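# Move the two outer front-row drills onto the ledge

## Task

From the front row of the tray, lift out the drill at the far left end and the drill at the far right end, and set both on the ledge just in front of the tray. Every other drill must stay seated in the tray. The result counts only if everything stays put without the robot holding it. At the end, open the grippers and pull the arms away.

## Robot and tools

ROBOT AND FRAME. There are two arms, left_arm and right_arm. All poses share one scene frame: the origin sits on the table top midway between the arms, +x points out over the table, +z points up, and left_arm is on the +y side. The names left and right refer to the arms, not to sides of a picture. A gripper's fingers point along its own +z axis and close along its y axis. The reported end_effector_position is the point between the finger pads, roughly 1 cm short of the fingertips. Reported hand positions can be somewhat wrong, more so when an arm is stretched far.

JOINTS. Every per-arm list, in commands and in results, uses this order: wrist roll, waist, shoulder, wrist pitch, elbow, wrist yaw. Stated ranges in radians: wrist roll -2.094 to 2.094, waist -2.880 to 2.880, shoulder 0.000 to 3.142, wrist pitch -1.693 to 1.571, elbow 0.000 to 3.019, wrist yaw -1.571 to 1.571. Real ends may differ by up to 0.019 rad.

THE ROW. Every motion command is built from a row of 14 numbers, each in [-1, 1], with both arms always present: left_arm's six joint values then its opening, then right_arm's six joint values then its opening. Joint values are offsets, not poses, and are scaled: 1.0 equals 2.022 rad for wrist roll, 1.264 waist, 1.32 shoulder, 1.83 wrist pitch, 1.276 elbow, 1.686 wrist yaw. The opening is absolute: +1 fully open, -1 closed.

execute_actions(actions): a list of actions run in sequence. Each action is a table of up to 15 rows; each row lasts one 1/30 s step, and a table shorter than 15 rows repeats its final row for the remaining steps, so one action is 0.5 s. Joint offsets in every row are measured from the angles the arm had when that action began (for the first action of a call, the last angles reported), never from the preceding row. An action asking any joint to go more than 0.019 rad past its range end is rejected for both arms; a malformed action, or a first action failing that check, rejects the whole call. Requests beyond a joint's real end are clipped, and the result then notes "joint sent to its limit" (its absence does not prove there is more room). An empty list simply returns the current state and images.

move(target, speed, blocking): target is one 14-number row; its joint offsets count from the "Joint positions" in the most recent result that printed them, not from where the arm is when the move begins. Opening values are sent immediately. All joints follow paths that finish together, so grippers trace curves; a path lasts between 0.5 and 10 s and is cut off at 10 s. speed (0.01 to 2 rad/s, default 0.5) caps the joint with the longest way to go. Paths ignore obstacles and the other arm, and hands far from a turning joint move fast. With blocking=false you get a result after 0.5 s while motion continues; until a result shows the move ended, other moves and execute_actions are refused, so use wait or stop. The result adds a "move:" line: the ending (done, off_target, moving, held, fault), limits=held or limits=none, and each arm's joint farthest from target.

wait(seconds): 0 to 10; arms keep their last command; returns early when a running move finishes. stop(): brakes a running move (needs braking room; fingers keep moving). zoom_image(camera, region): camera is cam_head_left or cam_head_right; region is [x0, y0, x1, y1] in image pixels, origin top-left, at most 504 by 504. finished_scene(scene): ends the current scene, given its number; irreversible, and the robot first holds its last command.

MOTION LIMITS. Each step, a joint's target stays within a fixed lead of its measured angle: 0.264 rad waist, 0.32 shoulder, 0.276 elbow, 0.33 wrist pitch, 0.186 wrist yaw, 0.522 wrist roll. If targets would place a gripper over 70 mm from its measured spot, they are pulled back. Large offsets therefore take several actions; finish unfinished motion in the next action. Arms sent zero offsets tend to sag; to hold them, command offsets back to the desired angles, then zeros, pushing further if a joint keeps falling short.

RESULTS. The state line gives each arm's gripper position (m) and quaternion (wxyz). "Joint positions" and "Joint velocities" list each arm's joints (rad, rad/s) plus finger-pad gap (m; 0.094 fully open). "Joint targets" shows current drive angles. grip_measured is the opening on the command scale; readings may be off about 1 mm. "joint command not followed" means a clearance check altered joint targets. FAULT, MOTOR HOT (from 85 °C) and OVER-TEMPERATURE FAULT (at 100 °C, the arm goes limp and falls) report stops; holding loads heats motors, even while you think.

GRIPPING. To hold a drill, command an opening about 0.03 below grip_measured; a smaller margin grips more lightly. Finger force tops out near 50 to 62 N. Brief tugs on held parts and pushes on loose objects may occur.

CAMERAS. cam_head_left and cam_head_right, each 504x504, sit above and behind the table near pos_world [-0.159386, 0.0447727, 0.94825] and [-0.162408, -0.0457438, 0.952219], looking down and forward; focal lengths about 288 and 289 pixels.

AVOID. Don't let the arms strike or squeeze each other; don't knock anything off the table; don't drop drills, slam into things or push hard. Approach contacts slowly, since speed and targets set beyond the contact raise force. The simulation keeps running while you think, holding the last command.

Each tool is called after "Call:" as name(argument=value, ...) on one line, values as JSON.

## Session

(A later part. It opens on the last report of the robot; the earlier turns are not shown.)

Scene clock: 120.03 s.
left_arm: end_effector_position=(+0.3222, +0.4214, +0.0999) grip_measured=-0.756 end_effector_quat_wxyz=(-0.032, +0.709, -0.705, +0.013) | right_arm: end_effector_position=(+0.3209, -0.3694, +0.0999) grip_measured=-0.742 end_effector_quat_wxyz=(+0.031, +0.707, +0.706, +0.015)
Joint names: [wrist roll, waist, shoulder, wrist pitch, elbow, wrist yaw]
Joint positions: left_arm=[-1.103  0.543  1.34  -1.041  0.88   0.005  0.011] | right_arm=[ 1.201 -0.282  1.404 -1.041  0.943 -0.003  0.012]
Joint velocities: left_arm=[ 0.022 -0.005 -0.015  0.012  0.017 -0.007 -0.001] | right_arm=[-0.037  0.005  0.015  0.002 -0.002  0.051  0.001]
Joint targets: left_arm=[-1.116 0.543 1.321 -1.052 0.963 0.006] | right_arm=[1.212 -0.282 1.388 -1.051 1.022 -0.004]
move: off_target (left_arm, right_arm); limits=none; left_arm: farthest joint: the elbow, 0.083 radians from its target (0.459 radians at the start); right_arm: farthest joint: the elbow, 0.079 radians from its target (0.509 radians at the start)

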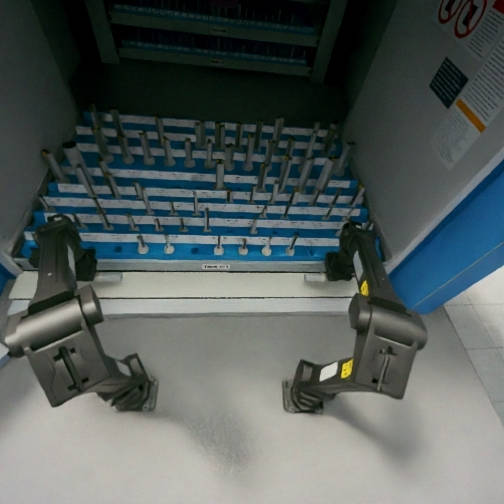

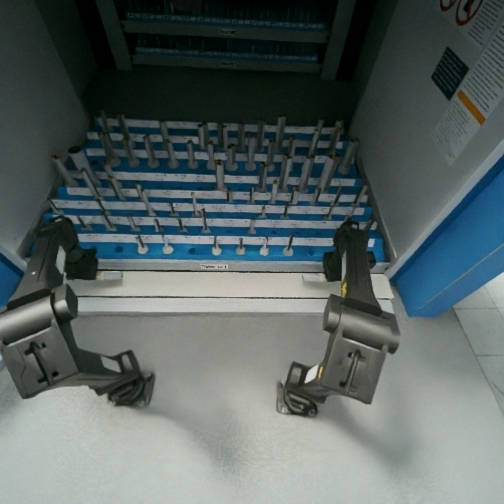

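Call:
move(target=[0,0,0.024,0.07,-0.049,0,-0.8,0,0,0.027,0.069,-0.044,0,-0.8], speed=0.15)

Call:
move(target=[0,0,0.03,0.014,0.015,0,-0.8,0,0,0.03,0.016,0.015,0,-0.8], speed=0.04)

Call:
zoom_image(camera="cam_head_right", region=[50, 245, 150, 325])

Call:
zoom_image(camera="cam_head_left", region=[270, 245, 370, 325])

Scene clock: 130.33 s.
left_arm: end_effector_position=(+0.3190, +0.4199, +0.0633) grip_measured=-0.756 end_effector_quat_wxyz=(-0.034, +0.709, -0.705, +0.013) | right_arm: end_effector_position=(+0.3188, -0.3688, +0.0635) grip_measured=-0.742 end_effector_quat_wxyz=(+0.033, +0.707, +0.706, +0.015)
Joint names: [wrist roll, waist, shoulder, wrist pitch, elbow, wrist yaw]
Joint positions: left_arm=[-1.103  0.543  1.384 -0.927  0.812  0.004  0.011] | right_arm=[ 1.201 -0.282  1.448 -0.928  0.879 -0.001  0.012]
Joint velocities: left_arm=[-0.051 -0.015 -0.005  0.012  0.002 -0.051  0.001] | right_arm=[ 0.022  0.005  0.005 -0.002  0.007 -0.007  0.   ]
Joint targets: left_arm=[-1.102 0.543 1.372 -0.913 0.817 0.005] | right_arm=[1.201 -0.282 1.440 -0.914 0.887 -0.002]
move: done; limits=none; left_arm: farthest joint: the wrist pitch, 0.014 radians from its target (0.128 radians at the start); right_arm: farthest joint: the wrist pitch, 0.013 radians from its target (0.126 radians at the start)

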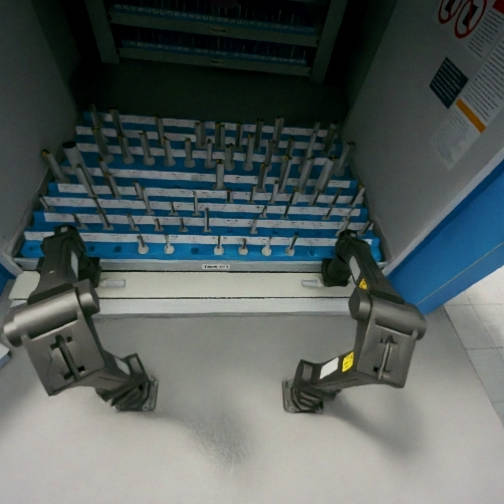

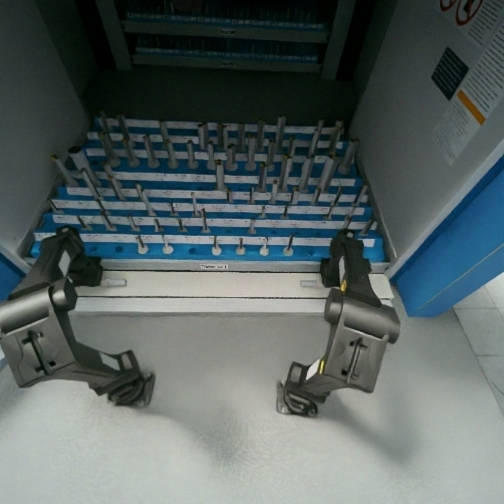

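Scene clock: 131.53 s.
left_arm: end_effector_position=(+0.3175, +0.4193, +0.0507) grip_measured=-0.756 end_effector_quat_wxyz=(-0.018, +0.709, -0.705, +0.008) | right_arm: end_effector_position=(+0.3171, -0.3684, +0.0484) grip_measured=-0.742 end_effector_quat_wxyz=(+0.019, +0.707, +0.707, +0.009)
Joint names: [wrist roll, waist, shoulder, wrist pitch, elbow, wrist yaw]
Joint positions: left_arm=[-1.103  0.543  1.422 -0.922  0.812  0.003  0.011] | right_arm=[ 1.201 -0.282  1.488 -0.917  0.876 -0.     0.012]
Joint velocities: left_arm=[ 0.022 -0.005 -0.015 -0.012  0.002  0.022 -0.   ] | right_arm=[ 0.022 -0.034  0.005  0.017  0.012 -0.037 -0.   ]
Joint targets: left_arm=[-1.103 0.543 1.424 -0.901 0.831 0.004] | right_arm=[1.201 -0.282 1.488 -0.899 0.898 -0.001]
move: off_target (right_arm); limits=none; left_arm: farthest joint: the wrist pitch, 0.020 radians from its target (0.025 radians at the start); right_arm: farthest joint: the elbow, 0.023 radians from its target (0.019 radians at the start)

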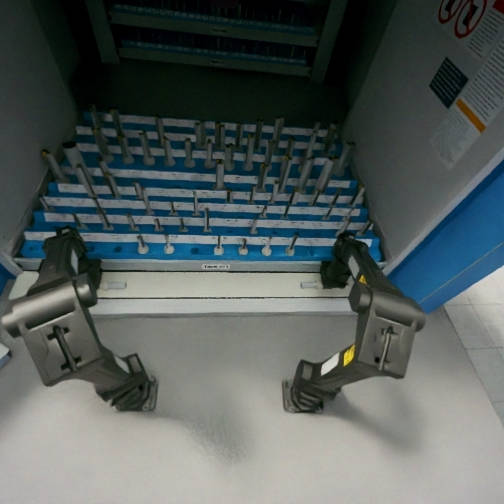

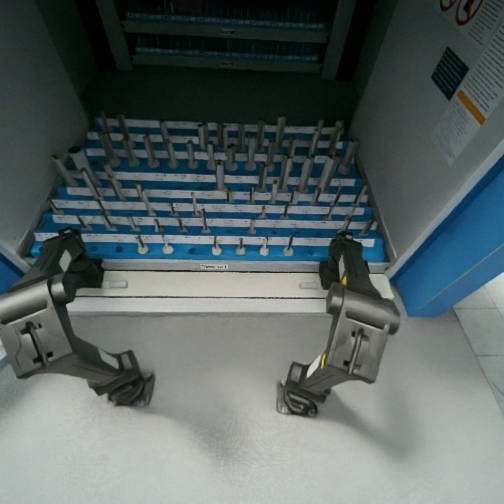

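Region (50, 245, 150, 325) of cam_head_right's 504x504 image, scaled by 5.040, with more detail than that image has; it fills the top 403 rows of this view, and the rest is white.

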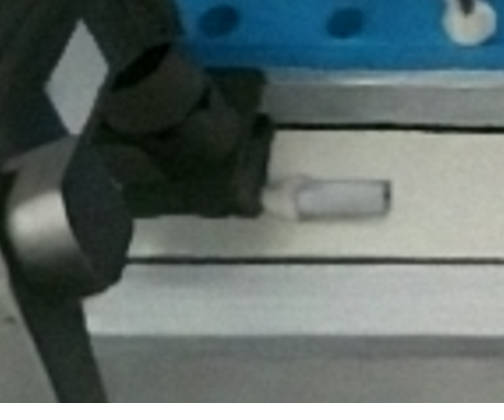

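Region (270, 245, 370, 325) of cam_head_left's 504x504 image, scaled by 5.040, with more detail than that image has; it fills the top 403 rows of this view, and the rest is white.

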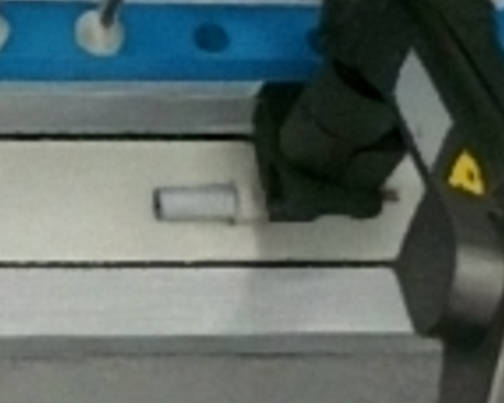

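Touching. Release, let settle, then lift.

Call:
execute_actions(actions=[[[0,0,0,0,0.015,0,-0.775,0,0,0,0,0.015,0,-0.76],[0,0,0,0,0.015,0,-0.766,0,0,0,0,0.015,0,-0.752],[0,0,0,0,0.015,0,-0.762,0,0,0,0,0.015,0,-0.748],[0,0,0,0,0.015,0,-0.758,0,0,0,0,0.015,0,-0.744],[0,0,0,0,0.015,0,-0.754,0,0,0,0,0.015,0,-0.74],[0,0,0,0,0.015,0,-0.75,0,0,0,0,0.015,0,-0.736],[0,0,0,0,0.015,0,-0.746,0,0,0,0,0.015,0,-0.732],[0,0,0,0,0.015,0,-0.74,0,0,0,0,0.015,0,-0.725],[0,0,0,0,0.015,0,-0.73,0,0,0,0,0.015,0,-0.715],[0,0,0,0,0.015,0,-0.7,0,0,0,0,0.015,0,-0.69],[0,0,-0.008,0,0.015,0,-0.65,0,0,-0.008,0,0.015,0,-0.65],[0,0,-0.008,0,0.015,0,-0.55,0,0,-0.008,0,0.015,0,-0.55],[0,0,-0.008,0,0.015,0,-0.45,0,0,-0.008,0,0.015,0,-0.45],[0,0,-0.008,0,0.015,0,-0.3,0,0,-0.008,0,0.015,0,-0.3]]])

Call:
wait(seconds=1.5)

Call:
move(target=[0,0,-0.5,-0.1,0,0,-0.3,0,0,-0.5,-0.1,0,0,-0.3], speed=0.6)

Call:
wait(seconds=2)

Scene clock: 145.03 s.
left_arm: end_effector_position=(+0.3175, +0.4193, +0.0507) grip_measured=-0.319 end_effector_quat_wxyz=(-0.018, +0.709, -0.705, +0.008) | right_arm: end_effector_position=(+0.3171, -0.3684, +0.0484) grip_measured=-0.319 end_effector_quat_wxyz=(+0.019, +0.707, +0.707, +0.009)
Joint names: [wrist roll, waist, shoulder, wrist pitch, elbow, wrist yaw]
Joint positions: left_arm=[-1.103  0.543  1.422 -0.922  0.812  0.003  0.032] | right_arm=[ 1.201 -0.282  1.488 -0.917  0.876 -0.     0.032]
Joint velocities: left_arm=[ 0.007 -0.005 -0.005 -0.017 -0.012  0.037  0.034] | right_arm=[-0.037  0.005  0.005  0.002 -0.012 -0.051  0.034]
Joint targets: left_arm=[-1.103 0.543 1.411 -0.922 0.831 0.003] | right_arm=[1.201 -0.282 1.477 -0.917 0.895 -0.000]

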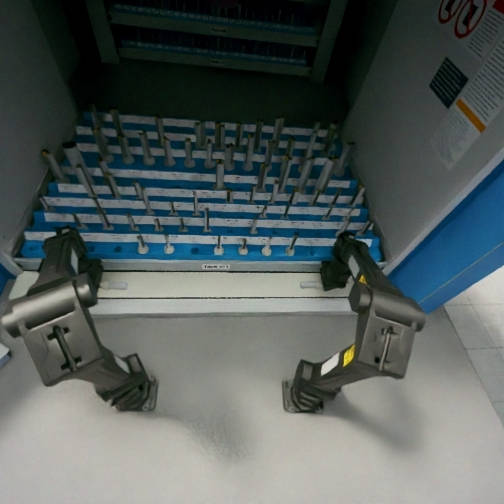

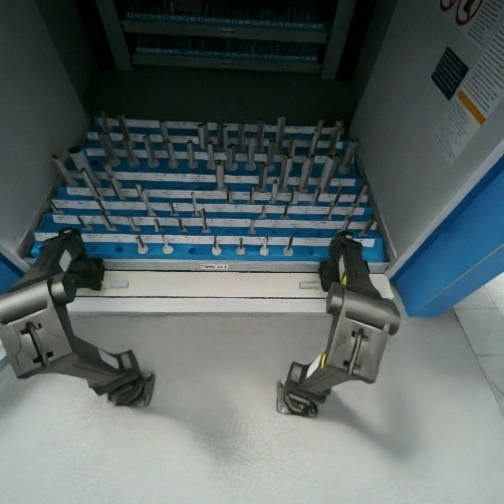

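Scene clock: 146.53 s.
left_arm: end_effector_position=(+0.3175, +0.4193, +0.0507) grip_measured=-0.303 end_effector_quat_wxyz=(-0.018, +0.709, -0.705, +0.008) | right_arm: end_effector_position=(+0.3171, -0.3683, +0.0484) grip_measured=-0.302 end_effector_quat_wxyz=(+0.019, +0.707, +0.707, +0.009)
Joint names: [wrist roll, waist, shoulder, wrist pitch, elbow, wrist yaw]
Joint positions: left_arm=[-1.103  0.543  1.422 -0.922  0.812  0.003  0.033] | right_arm=[ 1.201 -0.282  1.488 -0.917  0.876 -0.001  0.033]
Joint velocities: left_arm=[ 0.022 -0.005 -0.015 -0.012 -0.012  0.022  0.001] | right_arm=[-0.007 -0.005  0.005 -0.017  0.012 -0.007  0.001]
Joint targets: left_arm=[-1.103 0.543 1.411 -0.922 0.831 0.003] | right_arm=[1.201 -0.282 1.477 -0.917 0.895 -0.000]
wait: 1.50 s; at rest by 0.20 s

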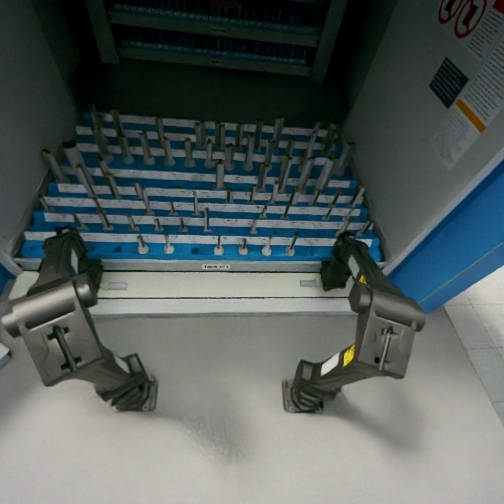

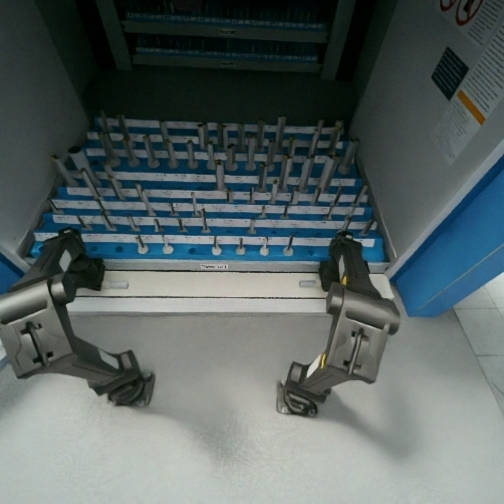

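Scene clock: 148.27 s.
left_arm: end_effector_position=(+0.2673, +0.3935, +0.2487) grip_measured=-0.303 end_effector_quat_wxyz=(-0.248, +0.684, -0.681, +0.082) | right_arm: end_effector_position=(+0.2604, -0.3463, +0.2631) grip_measured=-0.302 end_effector_quat_wxyz=(+0.241, +0.682, +0.682, +0.107)
Joint names: [wrist roll, waist, shoulder, wrist pitch, elbow, wrist yaw]
Joint positions: left_arm=[-1.103  0.543  0.758 -1.095  0.812  0.003  0.033] | right_arm=[ 1.201 -0.282  0.821 -1.091  0.876 -0.001  0.033]
Joint velocities: left_arm=[-0.037 -0.005 -0.005 -0.002  0.002  0.007  0.   ] | right_arm=[-0.066 -0.005 -0.005 -0.012 -0.022  0.037 -0.   ]
Joint targets: left_arm=[-1.103 0.543 0.762 -1.105 0.812 0.003] | right_arm=[1.201 -0.282 0.828 -1.100 0.876 -0.001]
move: done; limits=none; left_arm: farthest joint: the wrist pitch, 0.010 radians from its target (0.183 radians at the start); right_arm: farthest joint: the wrist pitch, 0.009 radians from its target (0.183 radians at the start)

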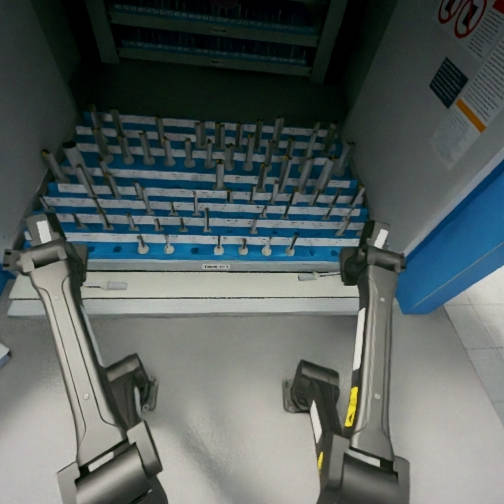

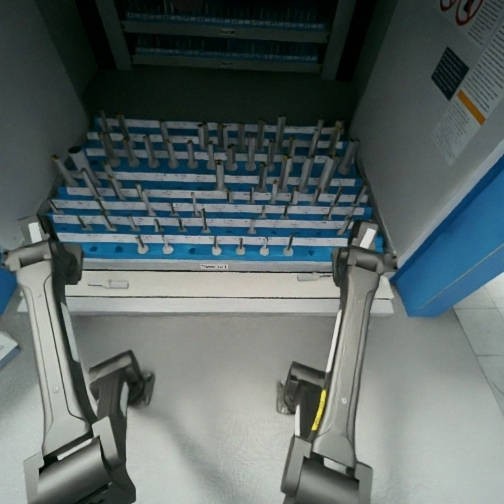

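Scene clock: 150.27 s.
left_arm: end_effector_position=(+0.2673, +0.3935, +0.2487) grip_measured=-0.303 end_effector_quat_wxyz=(-0.248, +0.684, -0.681, +0.082) | right_arm: end_effector_position=(+0.2604, -0.3463, +0.2631) grip_measured=-0.302 end_effector_quat_wxyz=(+0.241, +0.682, +0.682, +0.107)
Joint names: [wrist roll, waist, shoulder, wrist pitch, elbow, wrist yaw]
Joint positions: left_arm=[-1.103  0.543  0.758 -1.095  0.812  0.003  0.033] | right_arm=[ 1.201 -0.282  0.821 -1.091  0.876 -0.001  0.033]
Joint velocities: left_arm=[-0.051 -0.005 -0.015 -0.007  0.002 -0.022  0.   ] | right_arm=[ 0.022  0.015 -0.015 -0.007 -0.012  0.037  0.   ]
Joint targets: left_arm=[-1.103 0.543 0.762 -1.105 0.812 0.003] | right_arm=[1.201 -0.282 0.828 -1.100 0.876 -0.001]
wait: 2.00 s; at rest by 0.17 s

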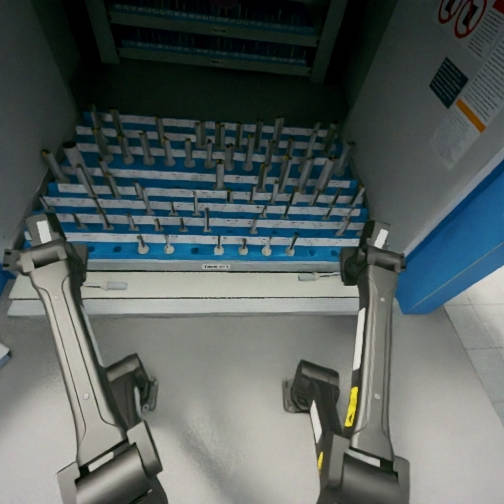

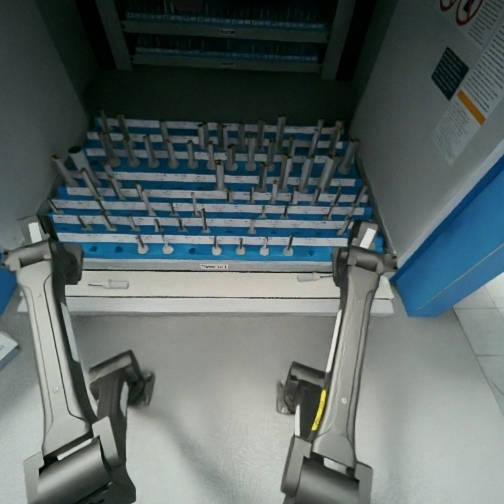

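Call:
finished_scene(scene=2)

The scene is finished: the task was done.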